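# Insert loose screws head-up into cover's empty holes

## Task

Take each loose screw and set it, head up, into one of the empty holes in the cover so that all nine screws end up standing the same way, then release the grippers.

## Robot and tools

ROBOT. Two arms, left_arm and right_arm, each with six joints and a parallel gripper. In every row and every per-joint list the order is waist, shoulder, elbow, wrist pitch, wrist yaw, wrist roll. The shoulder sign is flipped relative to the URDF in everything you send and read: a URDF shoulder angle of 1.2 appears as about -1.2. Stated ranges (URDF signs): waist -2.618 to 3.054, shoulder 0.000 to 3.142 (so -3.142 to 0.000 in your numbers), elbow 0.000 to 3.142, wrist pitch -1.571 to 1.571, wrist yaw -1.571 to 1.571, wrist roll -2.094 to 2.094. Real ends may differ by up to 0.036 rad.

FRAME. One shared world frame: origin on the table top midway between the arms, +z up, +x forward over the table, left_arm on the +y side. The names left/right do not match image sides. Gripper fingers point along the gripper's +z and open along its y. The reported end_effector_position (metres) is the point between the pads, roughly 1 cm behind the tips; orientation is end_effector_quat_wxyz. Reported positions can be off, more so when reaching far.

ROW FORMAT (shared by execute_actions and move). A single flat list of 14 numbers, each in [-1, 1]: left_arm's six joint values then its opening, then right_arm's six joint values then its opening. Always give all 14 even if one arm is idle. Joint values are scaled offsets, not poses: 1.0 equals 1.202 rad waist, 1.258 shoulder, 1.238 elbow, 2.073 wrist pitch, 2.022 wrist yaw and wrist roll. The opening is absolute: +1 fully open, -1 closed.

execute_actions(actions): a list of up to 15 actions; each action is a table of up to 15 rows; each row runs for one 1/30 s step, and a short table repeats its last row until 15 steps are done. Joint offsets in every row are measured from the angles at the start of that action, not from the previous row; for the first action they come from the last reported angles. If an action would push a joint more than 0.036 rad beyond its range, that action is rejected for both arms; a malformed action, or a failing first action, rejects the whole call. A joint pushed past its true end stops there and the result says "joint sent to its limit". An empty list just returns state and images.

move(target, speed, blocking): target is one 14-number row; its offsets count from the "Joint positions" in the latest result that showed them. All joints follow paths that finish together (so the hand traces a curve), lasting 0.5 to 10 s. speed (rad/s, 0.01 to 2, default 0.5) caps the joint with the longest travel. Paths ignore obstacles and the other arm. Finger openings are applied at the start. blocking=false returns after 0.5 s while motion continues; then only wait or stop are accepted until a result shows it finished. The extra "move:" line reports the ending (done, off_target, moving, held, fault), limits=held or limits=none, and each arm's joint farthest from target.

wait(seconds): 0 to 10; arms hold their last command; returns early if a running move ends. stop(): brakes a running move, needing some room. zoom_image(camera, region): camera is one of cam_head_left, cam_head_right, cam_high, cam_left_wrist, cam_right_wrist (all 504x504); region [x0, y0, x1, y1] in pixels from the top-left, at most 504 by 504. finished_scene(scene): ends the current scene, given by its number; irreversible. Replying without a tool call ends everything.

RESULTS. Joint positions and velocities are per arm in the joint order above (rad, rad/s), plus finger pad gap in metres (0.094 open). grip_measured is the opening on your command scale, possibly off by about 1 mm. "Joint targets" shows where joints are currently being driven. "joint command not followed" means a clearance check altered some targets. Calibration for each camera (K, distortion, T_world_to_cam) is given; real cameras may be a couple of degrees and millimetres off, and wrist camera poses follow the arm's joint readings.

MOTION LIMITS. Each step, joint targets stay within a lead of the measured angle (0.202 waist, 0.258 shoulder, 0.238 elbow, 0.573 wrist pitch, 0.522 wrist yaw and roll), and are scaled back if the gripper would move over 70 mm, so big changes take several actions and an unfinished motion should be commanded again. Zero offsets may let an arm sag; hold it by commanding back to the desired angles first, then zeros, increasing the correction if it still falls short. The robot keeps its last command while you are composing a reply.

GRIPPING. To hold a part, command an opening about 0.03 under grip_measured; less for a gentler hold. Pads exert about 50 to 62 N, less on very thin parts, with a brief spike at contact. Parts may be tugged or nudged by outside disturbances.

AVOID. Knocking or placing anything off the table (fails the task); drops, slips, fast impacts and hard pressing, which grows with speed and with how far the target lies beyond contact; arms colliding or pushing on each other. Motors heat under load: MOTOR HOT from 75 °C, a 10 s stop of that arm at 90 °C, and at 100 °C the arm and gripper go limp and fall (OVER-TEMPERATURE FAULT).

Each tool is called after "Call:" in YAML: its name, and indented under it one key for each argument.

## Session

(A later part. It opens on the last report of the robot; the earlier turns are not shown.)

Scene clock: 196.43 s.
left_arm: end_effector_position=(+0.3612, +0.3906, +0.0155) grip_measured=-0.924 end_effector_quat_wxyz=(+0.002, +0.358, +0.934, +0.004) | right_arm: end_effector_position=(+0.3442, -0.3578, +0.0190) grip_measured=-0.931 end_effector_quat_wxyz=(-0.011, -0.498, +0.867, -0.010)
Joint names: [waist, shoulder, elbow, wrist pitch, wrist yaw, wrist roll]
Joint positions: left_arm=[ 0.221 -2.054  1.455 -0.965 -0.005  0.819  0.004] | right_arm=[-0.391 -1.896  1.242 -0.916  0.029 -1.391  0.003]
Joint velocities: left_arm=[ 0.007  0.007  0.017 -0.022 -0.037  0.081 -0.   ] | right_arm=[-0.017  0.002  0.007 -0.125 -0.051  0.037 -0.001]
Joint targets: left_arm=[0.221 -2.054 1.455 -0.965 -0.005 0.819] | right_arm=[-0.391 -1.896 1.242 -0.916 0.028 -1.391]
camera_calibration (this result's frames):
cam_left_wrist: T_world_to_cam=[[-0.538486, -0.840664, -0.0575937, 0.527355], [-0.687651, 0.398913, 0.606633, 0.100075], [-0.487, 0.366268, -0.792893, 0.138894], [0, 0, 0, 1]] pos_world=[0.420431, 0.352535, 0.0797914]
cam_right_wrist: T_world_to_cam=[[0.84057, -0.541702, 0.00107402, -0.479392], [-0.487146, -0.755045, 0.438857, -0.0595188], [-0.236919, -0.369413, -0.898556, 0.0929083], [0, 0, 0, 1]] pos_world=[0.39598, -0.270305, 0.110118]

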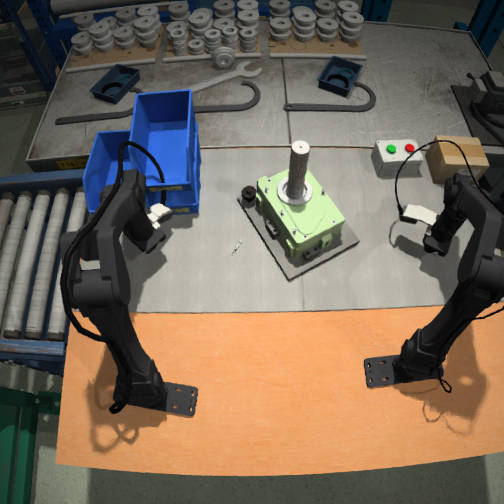

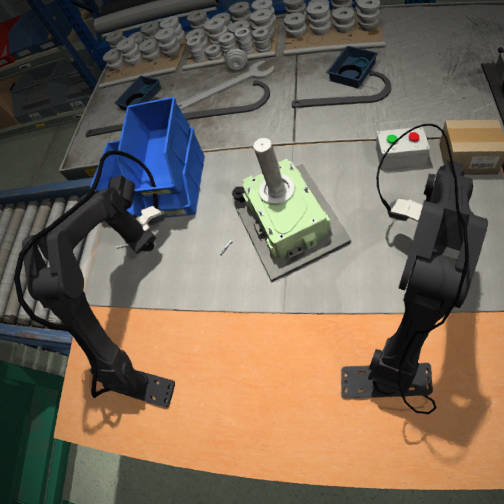

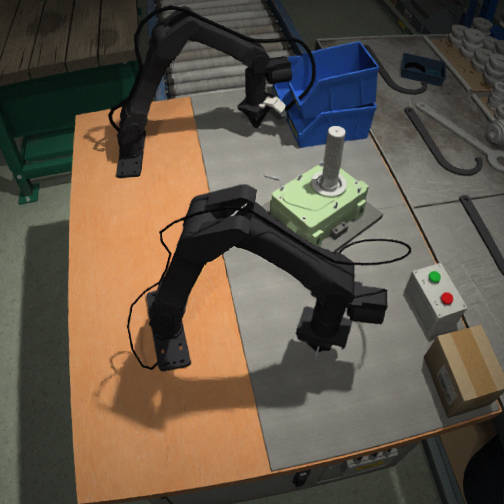

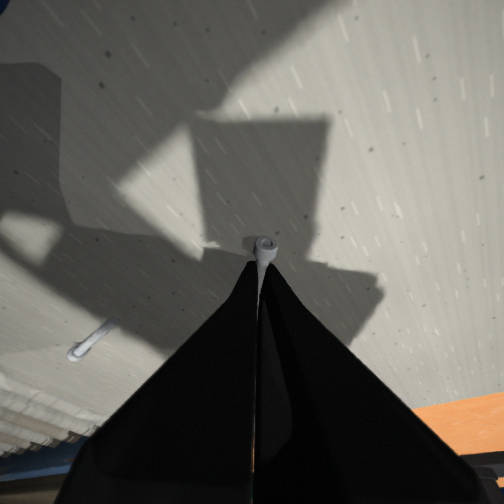

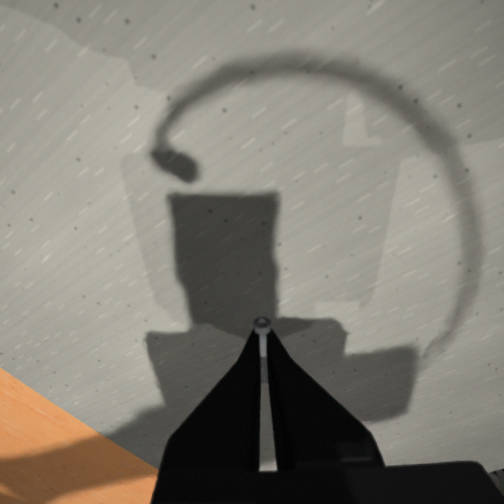

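Call:
move:
  target: [-0.35,0.4,-0.2,0.2,0,-0.2,-0.95,0.2,0.4,-0.3,0.3,0,0.3,-0.96]
  speed: 0.4

Scene clock: 211.53 s.
left_arm: end_effector_position=(+0.3834, +0.2207, +0.1602) grip_measured=-0.924 end_effector_quat_wxyz=(+0.324, +0.348, +0.879, +0.018) | right_arm: end_effector_position=(+0.4166, -0.2898, +0.1260) grip_measured=-0.931 end_effector_quat_wxyz=(+0.319, -0.304, +0.881, -0.174)
Joint names: [waist, shoulder, elbow, wrist pitch, wrist yaw, wrist roll]
Joint positions: left_arm=[-0.195 -1.57   1.226 -0.566 -0.006  0.426  0.004] | right_arm=[-0.16  -1.415  0.892 -0.304  0.033 -0.794  0.003]
Joint velocities: left_arm=[ 0.007 -0.002 -0.002 -0.066  0.066  0.066 -0.001] | right_arm=[-0.012 -0.002  0.007  0.007 -0.022  0.037  0.   ]
Joint targets: left_arm=[-0.200 -1.551 1.208 -0.551 -0.005 0.415] | right_arm=[-0.151 -1.392 0.871 -0.294 0.029 -0.784]
move: off_target (right_arm); limits=none; left_arm: farthest joint: the shoulder, 0.020 radians from its target (0.503 radians at the start); right_arm: farthest joint: the shoulder, 0.023 radians from its target (0.503 radians at the start)
camera_calibration (this result's frames):
cam_left_wrist: T_world_to_cam=[[-0.4746, -0.856415, -0.203244, 0.407104], [-0.875346, 0.483448, 0.00692392, 0.244691], [0.0923281, 0.181195, -0.979104, 0.175316], [0, 0, 0, 1]] pos_world=[0.391214, 0.198588, 0.2527]
cam_right_wrist: T_world_to_cam=[[0.400854, -0.784036, 0.473923, -0.450145], [-0.848398, -0.512909, -0.13094, 0.27255], [0.345741, -0.349588, -0.870776, -0.00918501], [0, 0, 0, 1]] pos_world=[0.414849, -0.216348, 0.241024]

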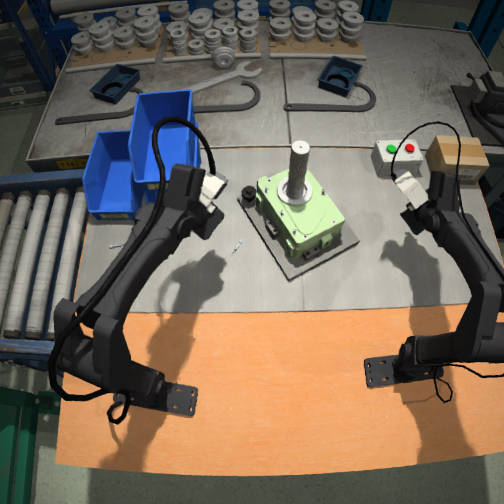

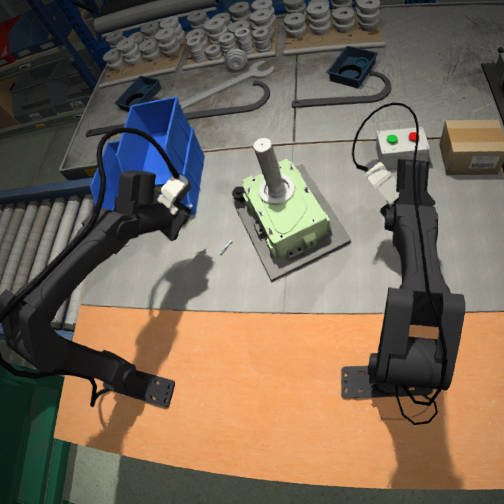

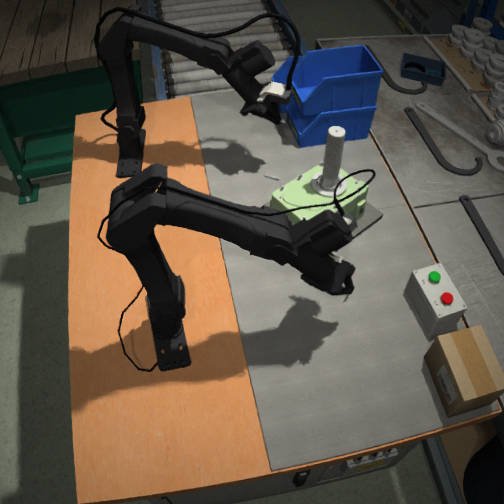

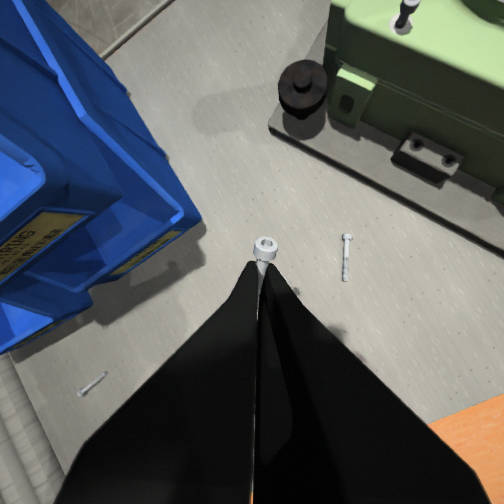

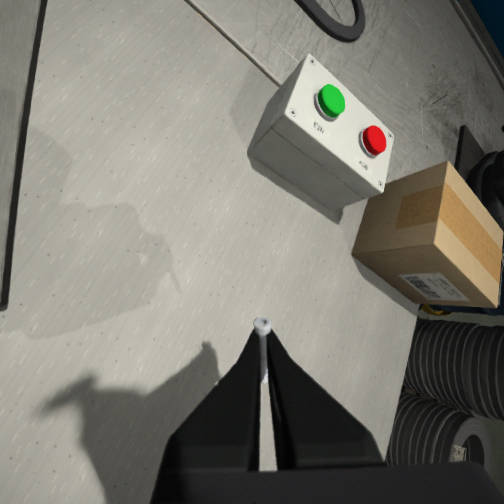

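Call:
move:
  target: [-0.385,-0.03,-0.42,0.72,0,-0.215,-0.95,0.2,0.08,-0.56,0.68,-0.02,0.397,-0.96]
  speed: 0.6

Scene clock: 229.30 s.
left_arm: end_effector_position=(+0.3213, +0.0189, +0.2427) grip_measured=-0.924 end_effector_quat_wxyz=(+0.666, +0.264, +0.641, -0.274) | right_arm: end_effector_position=(+0.3964, -0.1967, +0.1748) grip_measured=-0.931 end_effector_quat_wxyz=(+0.697, -0.040, +0.715, +0.041)
Joint names: [waist, shoulder, elbow, wrist pitch, wrist yaw, wrist roll]
Joint positions: left_arm=[-0.652 -1.595  0.721  0.913 -0.006  0.     0.004] | right_arm=[ 0.069 -1.34   0.218  1.097 -0.002  0.003  0.003]
Joint velocities: left_arm=[ 0.012  0.002 -0.002 -0.081  0.007 -0.051  0.002] | right_arm=[-0.007  0.007 -0.002  0.007  0.007 -0.022  0.   ]
Joint targets: left_arm=[-0.658 -1.608 0.706 0.927 -0.006 -0.009] | right_arm=[0.080 -1.315 0.199 1.105 -0.007 0.009]
move: off_target (right_arm); limits=none; left_arm: farthest joint: the elbow, 0.015 radians from its target (0.520 radians at the start); right_arm: farthest joint: the shoulder, 0.026 radians from its target (0.101 radians at the start)
camera_calibration (this result's frames):
cam_left_wrist: T_world_to_cam=[[-0.662985, -0.730576, 0.16343, 0.190807], [-0.522191, 0.294867, -0.800231, 0.373355], [0.53644, -0.615883, -0.576993, 0.0731232], [0, 0, 0, 1]] pos_world=[0.282238, 0.0743443, 0.309778]
cam_right_wrist: T_world_to_cam=[[0.119993, -0.99159, -0.0484924, -0.230384], [-0.437492, -0.00896824, -0.899178, 0.380121], [0.891181, 0.12911, -0.434888, -0.125476], [0, 0, 0, 1]] pos_world=[0.305766, -0.208837, 0.276056]

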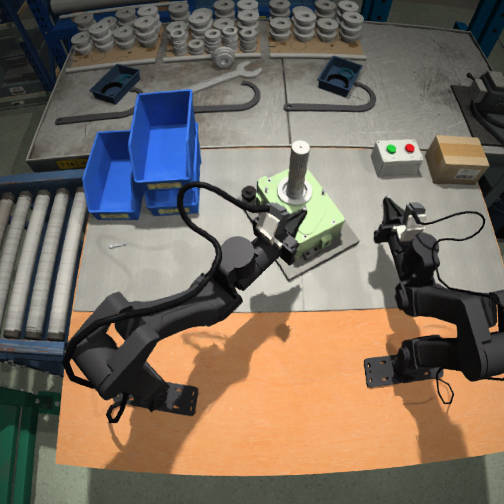

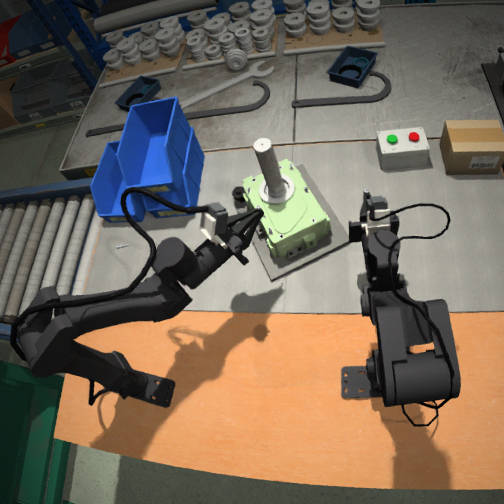

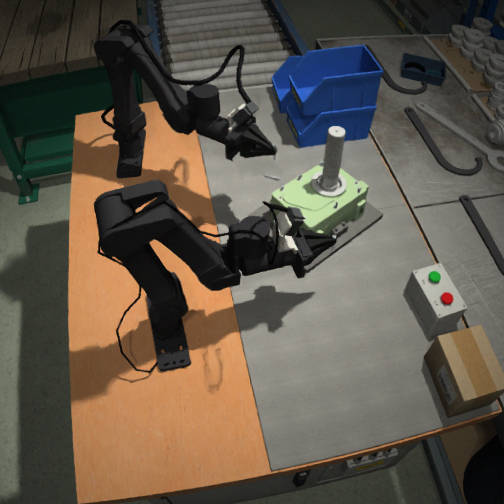

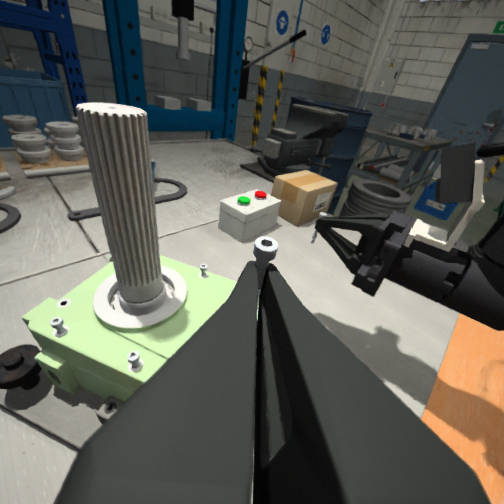

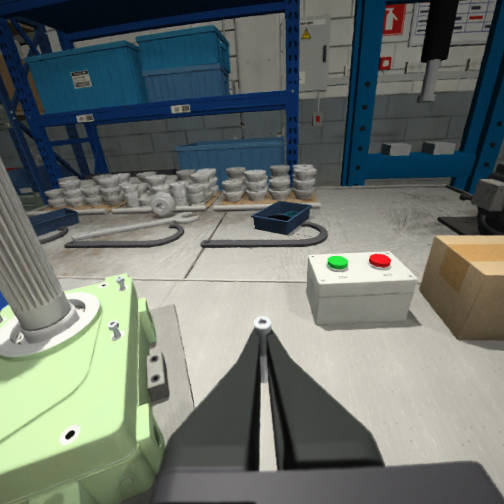

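Call:
move:
  target: [0,-0.245,0,0.128,0,0,-0.95,-0.4,0,0,0,0,0,-0.96]
  speed: 0.25

Call:
zoom_image:
  camera: "cam_high"
  region: [240,150,340,250]

Call:
zoom_image:
  camera: "cam_head_right"
  region: [230,180,330,280]

Scene clock: 240.80 s.
left_arm: end_effector_position=(+0.3386, +0.0016, +0.1654) grip_measured=-0.924 end_effector_quat_wxyz=(+0.652, +0.270, +0.656, -0.268) | right_arm: end_effector_position=(+0.3762, -0.3674, +0.1749) grip_measured=-0.931 end_effector_quat_wxyz=(+0.688, +0.128, +0.704, -0.122)
Joint names: [waist, shoulder, elbow, wrist pitch, wrist yaw, wrist roll]
Joint positions: left_arm=[-0.652 -1.891  0.721  1.164 -0.006  0.     0.004] | right_arm=[-0.401 -1.34   0.218  1.097 -0.002  0.004  0.003]
Joint velocities: left_arm=[-0.027  0.002 -0.017  0.007  0.007 -0.037 -0.001] | right_arm=[ 0.007 -0.007 -0.012 -0.022 -0.007  0.066  0.   ]
Joint targets: left_arm=[-0.652 -1.903 0.721 1.178 -0.006 0.000] | right_arm=[-0.412 -1.340 0.218 1.097 -0.002 0.003]
move: done; limits=none; left_arm: farthest joint: the wrist pitch, 0.015 radians from its target (0.265 radians at the start); right_arm: farthest joint: the waist, 0.010 radians from its target (0.481 radians at the start)
camera_calibration (this result's frames):
cam_left_wrist: T_world_to_cam=[[-0.657827, -0.735748, 0.161054, 0.200893], [-0.547206, 0.31995, -0.773432, 0.329624], [0.517522, -0.596914, -0.613077, 0.0209313], [0, 0, 0, 1]] pos_world=[0.301693, 0.0548379, 0.23542]
cam_right_wrist: T_world_to_cam=[[-0.342417, -0.938276, -0.0488799, -0.203555], [-0.393601, 0.190493, -0.899328, 0.426591], [0.853129, -0.288706, -0.434535, -0.224562], [0, 0, 0, 1]] pos_world=[0.289786, -0.337086, 0.276115]

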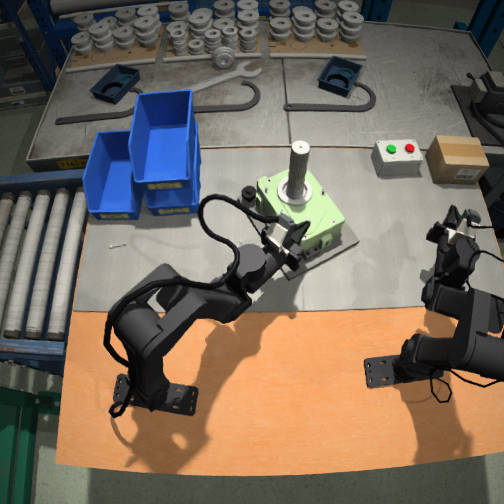

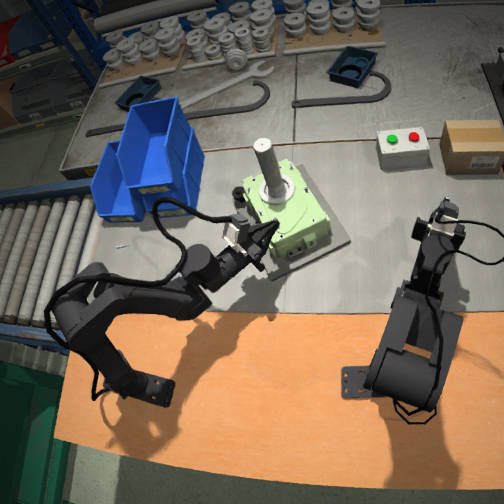

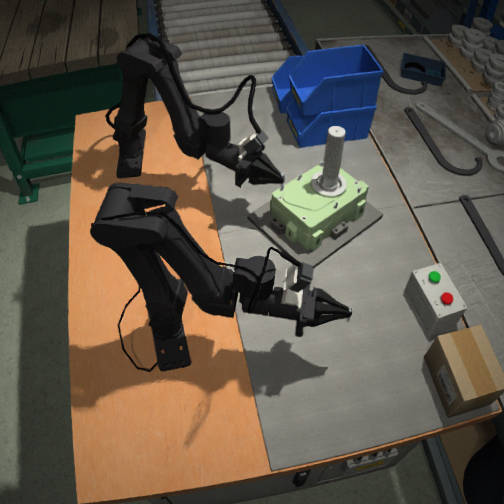

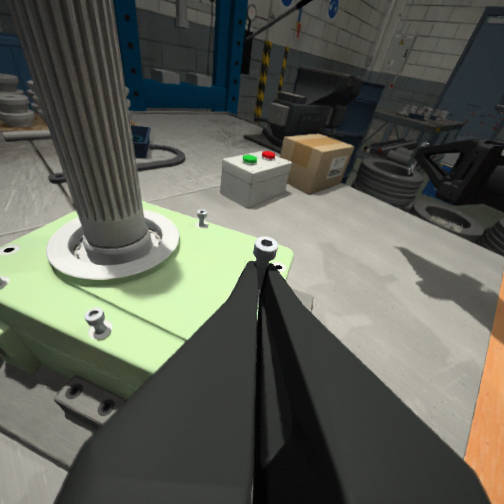

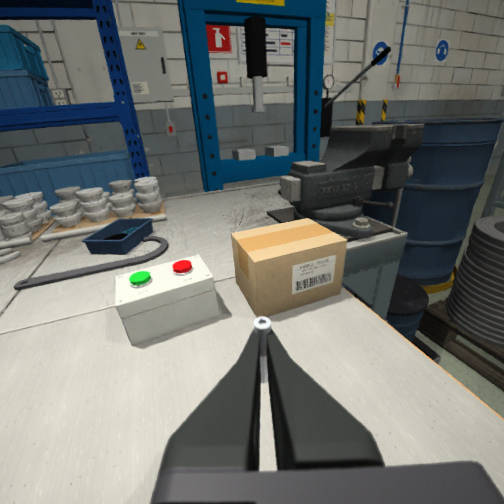

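Region (240, 150, 340, 250) of cam_high's 504x504 image, scaled by 5.040, with more detail than that image has.

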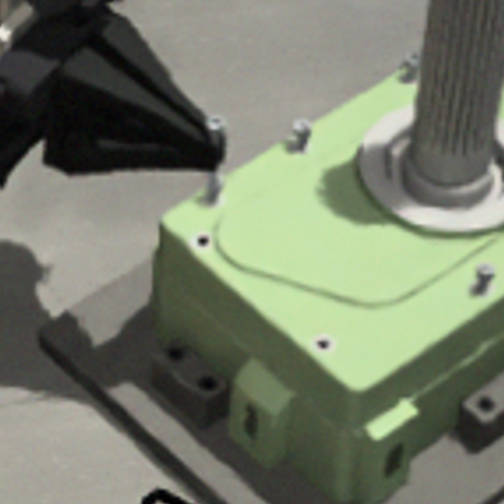

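Region (230, 180, 330, 280) of cam_head_right's 504x504 image, scaled by 5.040, with more detail than that image has.

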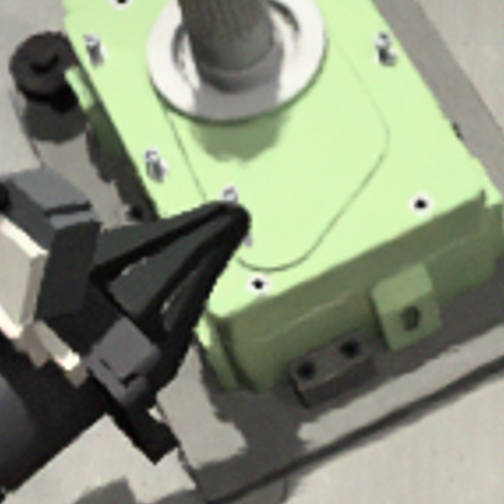

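Call:
move:
  target: [-0.008,-0.038,0,0.024,0,0,-0.95,0,0,0,0,0,0,-0.96]
  speed: 0.03

Call:
zoom_image:
  camera: "cam_high"
  region: [250,160,320,230]

Call:
zoom_image:
  camera: "cam_head_right"
  region: [245,200,315,270]

Scene clock: 256.67 s.
left_arm: end_effector_position=(+0.3396, +0.0005, +0.1584) grip_measured=-0.924 end_effector_quat_wxyz=(+0.653, +0.270, +0.655, -0.268) | right_arm: end_effector_position=(+0.3762, -0.3674, +0.1749) grip_measured=-0.931 end_effector_quat_wxyz=(+0.688, +0.128, +0.704, -0.122)
Joint names: [waist, shoulder, elbow, wrist pitch, wrist yaw, wrist roll]
Joint positions: left_arm=[-0.652 -1.924  0.721  1.199 -0.006  0.     0.004] | right_arm=[-0.401 -1.34   0.218  1.097 -0.002  0.004  0.003]
Joint velocities: left_arm=[ 0.007  0.007 -0.022 -0.022 -0.022 -0.007  0.   ] | right_arm=[-0.017 -0.007  0.002  0.007  0.037 -0.037  0.001]
Joint targets: left_arm=[-0.662 -1.938 0.721 1.213 -0.006 0.000] | right_arm=[-0.401 -1.340 0.218 1.097 -0.002 0.004]
move: done; limits=none; left_arm: farthest joint: the shoulder, 0.015 radians from its target (0.048 radians at the start); right_arm: farthest joint: the waist, 0.000 radians from its target (0.000 radians at the start)
camera_calibration (this result's frames):
cam_left_wrist: T_world_to_cam=[[-0.658131, -0.735444, 0.161204, 0.202022], [-0.545746, 0.318486, -0.775066, 0.324848], [0.518676, -0.598071, -0.610971, 0.0147397], [0, 0, 0, 1]] pos_world=[0.302596, 0.0539321, 0.228217]
cam_right_wrist: T_world_to_cam=[[-0.342417, -0.938276, -0.0488799, -0.203555], [-0.393601, 0.190493, -0.899328, 0.426591], [0.853129, -0.288706, -0.434535, -0.224562], [0, 0, 0, 1]] pos_world=[0.289786, -0.337086, 0.276115]

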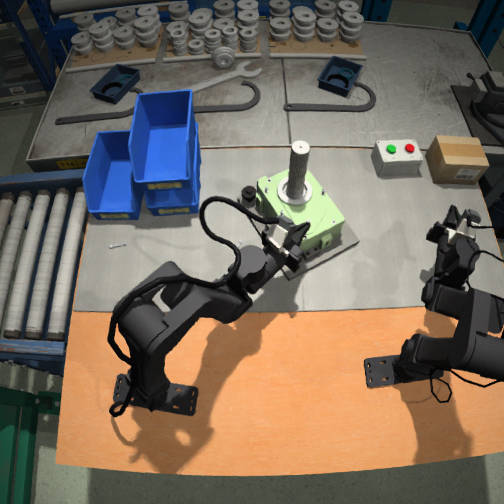

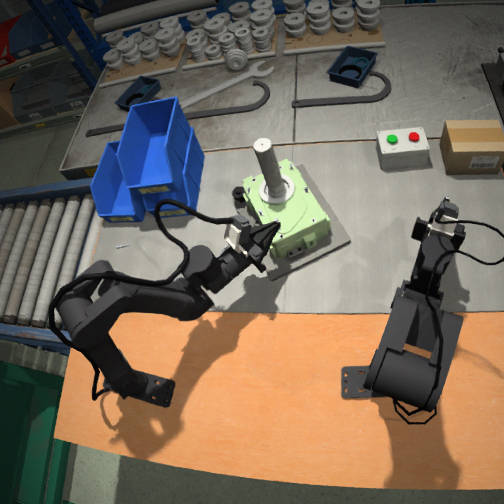

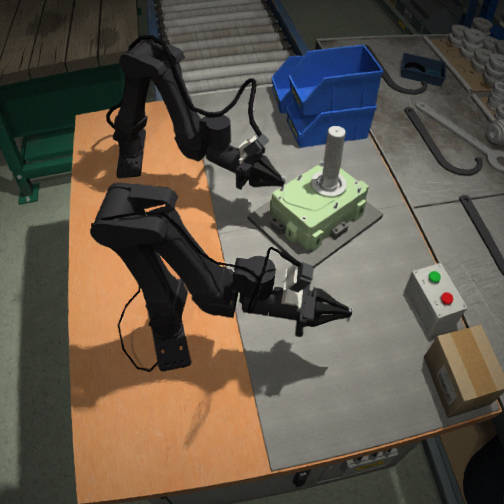

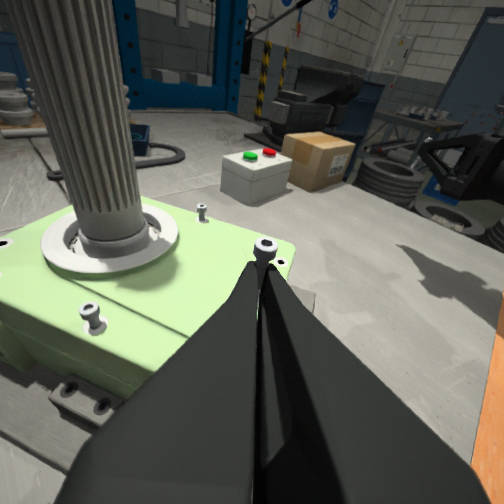

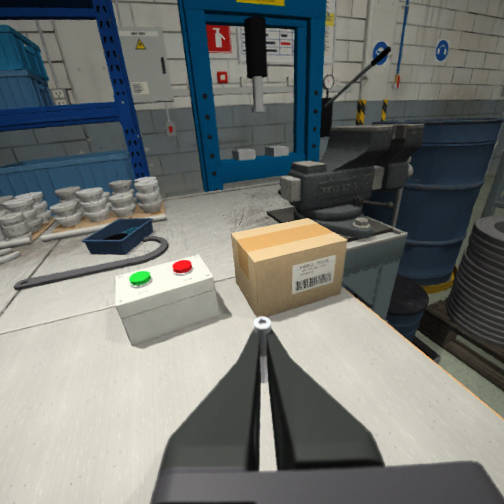

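Region (250, 160, 320, 230) of cam_high's 504x504 image, scaled by 7.200, with more detail than that image has.

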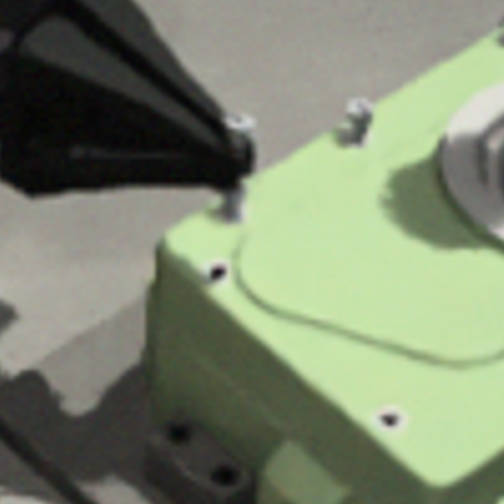

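Region (245, 200, 315, 270) of cam_head_right's 504x504 image, scaled by 7.200, with more detail than that image has.

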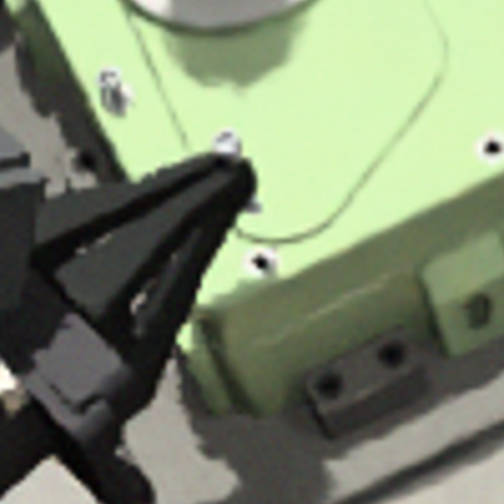

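Call:
move:
  target: [-0.011,-0.045,-0.033,0.039,0,0,-0.95,0,0,0,0,0,0,-0.96]
  speed: 0.04

Call:
zoom_image:
  camera: "cam_high"
  region: [250,160,320,230]

Call:
zoom_image:
  camera: "cam_head_right"
  region: [245,200,315,270]

Scene clock: 271.27 s.
left_arm: end_effector_position=(+0.3354, +0.0013, +0.1455) grip_measured=-0.924 end_effector_quat_wxyz=(+0.652, +0.271, +0.654, -0.270) | right_arm: end_effector_position=(+0.3762, -0.3674, +0.1749) grip_measured=-0.931 end_effector_quat_wxyz=(+0.688, +0.128, +0.704, -0.122)
Joint names: [waist, shoulder, elbow, wrist pitch, wrist yaw, wrist roll]
Joint positions: left_arm=[-0.657 -1.966  0.697  1.266 -0.006  0.     0.004] | right_arm=[-0.401 -1.34   0.218  1.097 -0.002  0.004  0.003]
Joint velocities: left_arm=[ 0.007  0.002  0.002  0.022 -0.007 -0.037 -0.   ] | right_arm=[ 0.007 -0.007 -0.002 -0.007 -0.037  0.037 -0.001]
Joint targets: left_arm=[-0.665 -1.980 0.680 1.280 -0.006 0.000] | right_arm=[-0.401 -1.340 0.218 1.097 -0.002 0.004]
move: done; limits=none; left_arm: farthest joint: the elbow, 0.017 radians from its target (0.040 radians at the start); right_arm: farthest joint: the waist, 0.000 radians from its target (0.000 radians at the start)
camera_calibration (this result's frames):
cam_left_wrist: T_world_to_cam=[[-0.661856, -0.732083, 0.161247, 0.203088], [-0.543744, 0.320767, -0.775532, 0.311696], [0.516032, -0.600968, -0.610368, 0.0103678], [0, 0, 0, 1]] pos_world=[0.298548, 0.0549263, 0.215311]
cam_right_wrist: T_world_to_cam=[[-0.342417, -0.938276, -0.0488799, -0.203555], [-0.393601, 0.190493, -0.899328, 0.426591], [0.853129, -0.288706, -0.434535, -0.224562], [0, 0, 0, 1]] pos_world=[0.289786, -0.337086, 0.276115]

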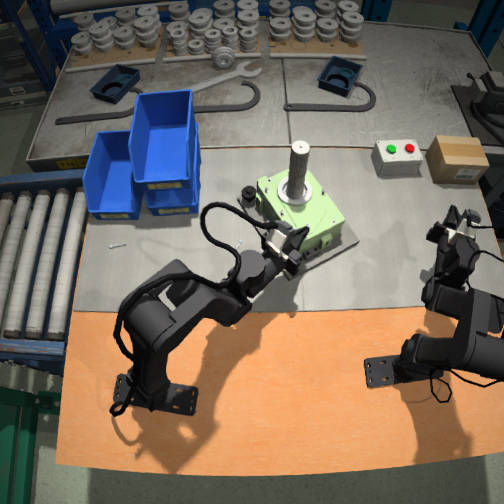

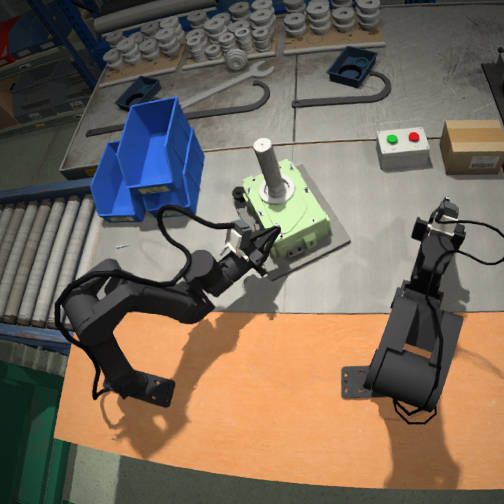

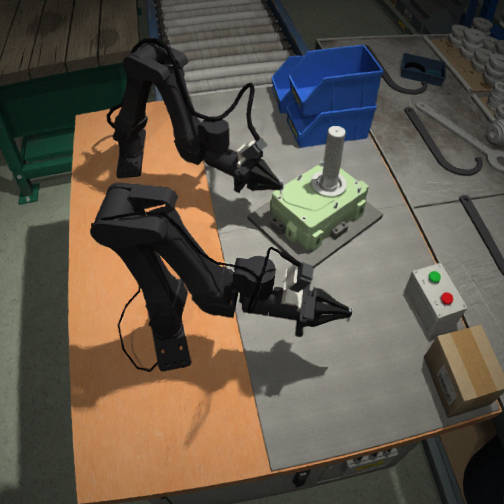

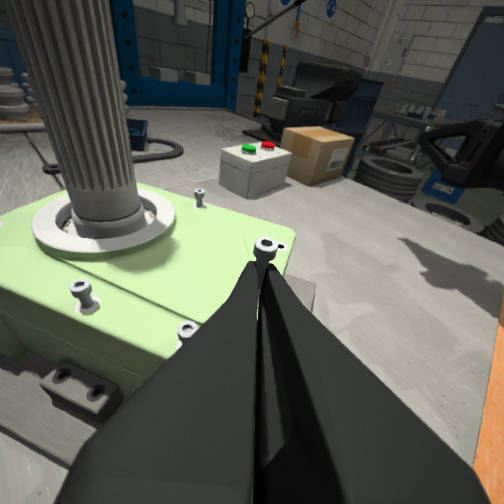

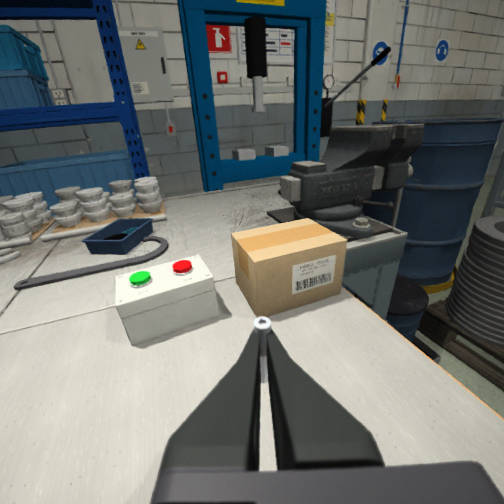

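Region (250, 160, 320, 230) of cam_high's 504x504 image, scaled by 7.200, with more detail than that image has.

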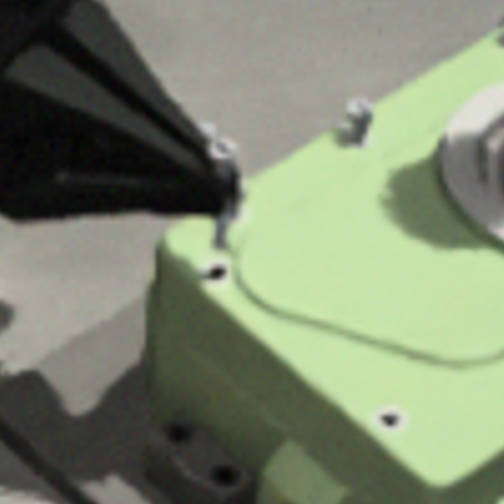

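Region (245, 200, 315, 270) of cam_head_right's 504x504 image, scaled by 7.200, with more detail than that image has.

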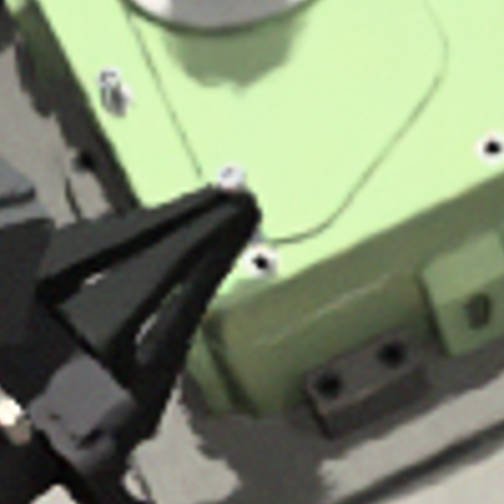

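Call:
move:
  target: [0,-0.068,-0.018,0.045,0,0,-0.95,0,0,0,0,0,0,-0.96]
  speed: 0.025

Call:
zoom_image:
  camera: "cam_high"
  region: [250,160,320,230]

Call:
zoom_image:
  camera: "cam_head_right"
  region: [245,200,315,270]

Scene clock: 281.37 s.
left_arm: end_effector_position=(+0.3363, +0.0004, +0.1325) grip_measured=-0.924 end_effector_quat_wxyz=(+0.656, +0.269, +0.650, -0.272) | right_arm: end_effector_position=(+0.3762, -0.3674, +0.1749) grip_measured=-0.931 end_effector_quat_wxyz=(+0.688, +0.128, +0.704, -0.122)
Joint names: [waist, shoulder, elbow, wrist pitch, wrist yaw, wrist roll]
Joint positions: left_arm=[-0.657 -2.035  0.697  1.347 -0.006  0.     0.004] | right_arm=[-0.401 -1.34   0.218  1.097 -0.002  0.004  0.003]
Joint velocities: left_arm=[-0.012  0.002 -0.007  0.022  0.007  0.037 -0.001] | right_arm=[ 0.007 -0.007 -0.007 -0.022 -0.051  0.007  0.   ]
Joint targets: left_arm=[-0.657 -2.051 0.675 1.359 -0.006 0.000] | right_arm=[-0.401 -1.340 0.218 1.097 -0.002 0.004]
move: off_target (left_arm); limits=none; left_arm: farthest joint: the elbow, 0.022 radians from its target (0.022 radians at the start); right_arm: farthest joint: the waist, 0.000 radians from its target (0.000 radians at the start)
camera_calibration (this result's frames):
cam_left_wrist: T_world_to_cam=[[-0.663242, -0.73068, 0.161917, 0.205489], [-0.537061, 0.313999, -0.782924, 0.301158], [0.521225, -0.606227, -0.600677, -0.00167376], [0, 0, 0, 1]] pos_world=[0.298901, 0.0545688, 0.201506]
cam_right_wrist: T_world_to_cam=[[-0.342417, -0.938276, -0.0488799, -0.203555], [-0.393601, 0.190493, -0.899328, 0.426591], [0.853129, -0.288706, -0.434535, -0.224562], [0, 0, 0, 1]] pos_world=[0.289786, -0.337086, 0.276115]

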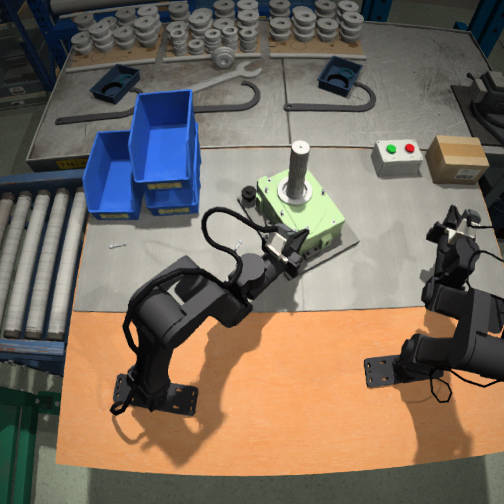

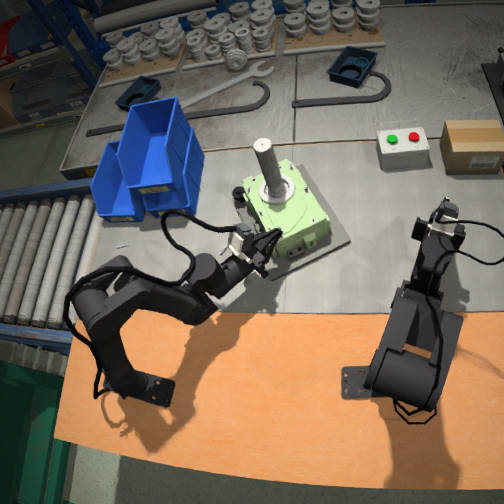

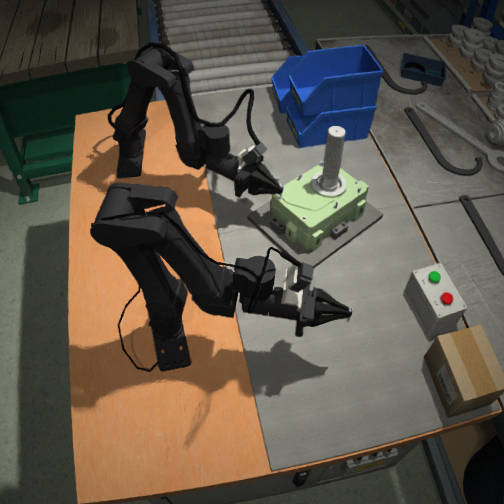

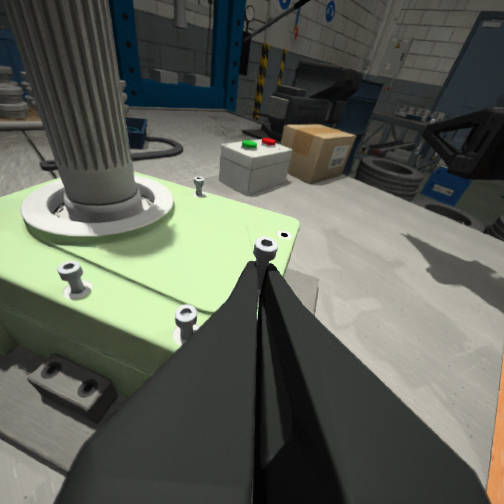

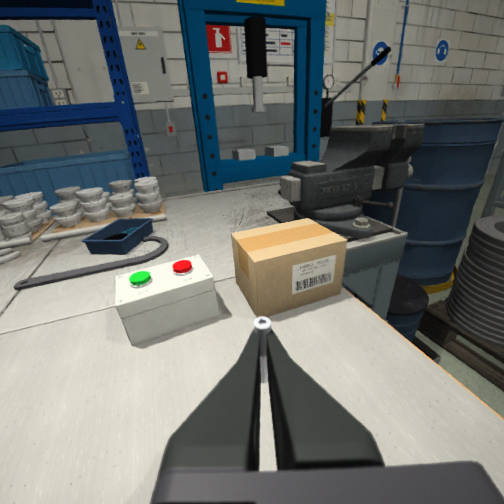

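Region (250, 160, 320, 230) of cam_high's 504x504 image, scaled by 7.200, with more detail than that image has.

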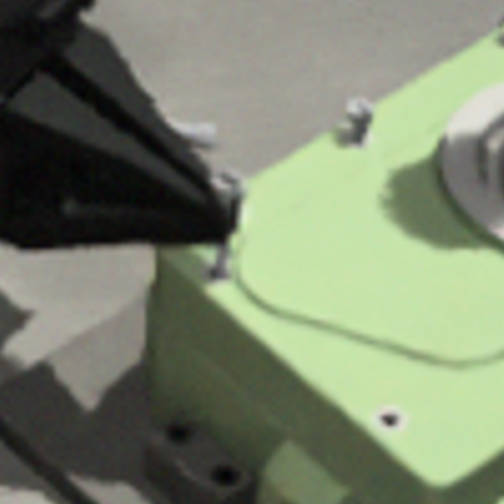

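Region (245, 200, 315, 270) of cam_head_right's 504x504 image, scaled by 7.200, with more detail than that image has.

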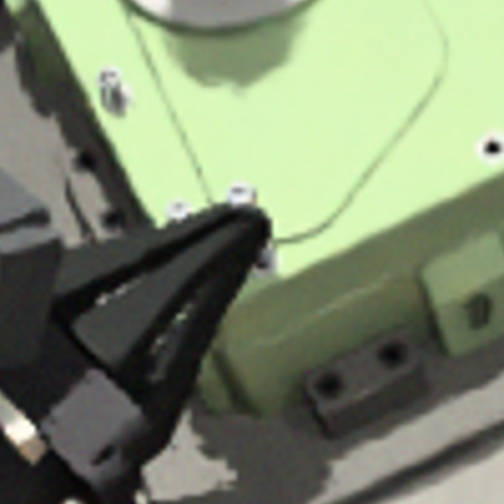

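At the hole mouth. Continue down with shoulder only.

Call:
move:
  target: [0,-0.03,-0.012,0,0,0,-0.95,0,0,0,0,0,0,-0.96]
  speed: 0.015

Call:
zoom_image:
  camera: "cam_high"
  region: [250,160,320,230]

Scene clock: 288.43 s.
left_arm: end_effector_position=(+0.3364, +0.0003, +0.1317) grip_measured=-0.924 end_effector_quat_wxyz=(+0.659, +0.268, +0.647, -0.273) | right_arm: end_effector_position=(+0.3762, -0.3674, +0.1749) grip_measured=-0.931 end_effector_quat_wxyz=(+0.688, +0.128, +0.704, -0.122)
Joint names: [waist, shoulder, elbow, wrist pitch, wrist yaw, wrist roll]
Joint positions: left_arm=[-0.657 -2.048  0.697  1.369 -0.006  0.     0.004] | right_arm=[-0.401 -1.34   0.218  1.097 -0.002  0.004  0.003]
Joint velocities: left_arm=[-0.002 -0.002 -0.012  0.022 -0.051  0.037  0.001] | right_arm=[-0.002  0.002 -0.007  0.037  0.007  0.022 -0.001]
Joint targets: left_arm=[-0.657 -2.073 0.682 1.347 -0.006 0.000] | right_arm=[-0.401 -1.340 0.218 1.097 -0.002 0.004]
move: off_target (left_arm); limits=none; left_arm: farthest joint: the shoulder, 0.025 radians from its target (0.038 radians at the start); right_arm: farthest joint: the waist, 0.000 radians from its target (0.000 radians at the start)
camera_calibration (this result's frames):
cam_left_wrist: T_world_to_cam=[[-0.664285, -0.729623, 0.162403, 0.205906], [-0.532007, 0.308881, -0.788392, 0.299587], [0.525066, -0.610117, -0.593349, -0.00451566], [0, 0, 0, 1]] pos_world=[0.298533, 0.0549419, 0.200073]
cam_right_wrist: T_world_to_cam=[[-0.342417, -0.938276, -0.0488799, -0.203555], [-0.393601, 0.190493, -0.899328, 0.426591], [0.853129, -0.288706, -0.434535, -0.224562], [0, 0, 0, 1]] pos_world=[0.289786, -0.337086, 0.276115]

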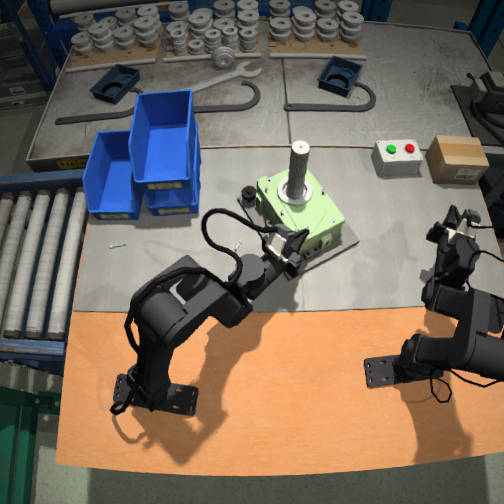

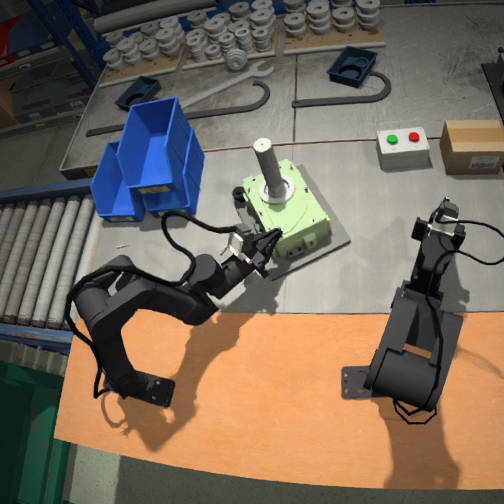

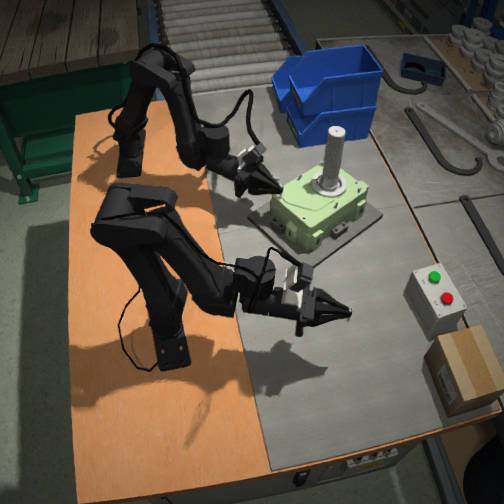

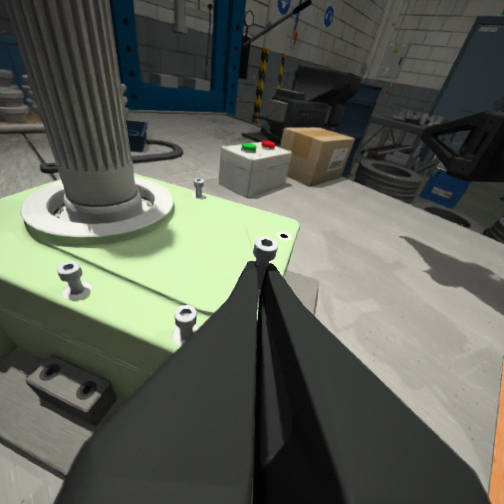

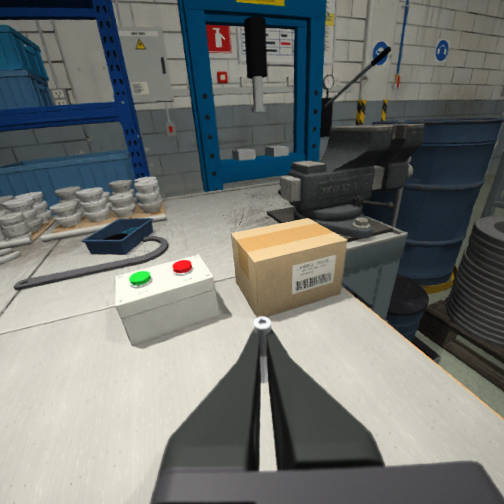

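Region (250, 160, 320, 230) of cam_high's 504x504 image, scaled by 7.200, with more detail than that image has.

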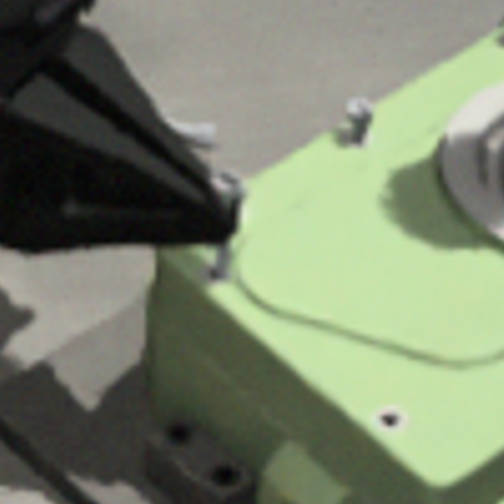

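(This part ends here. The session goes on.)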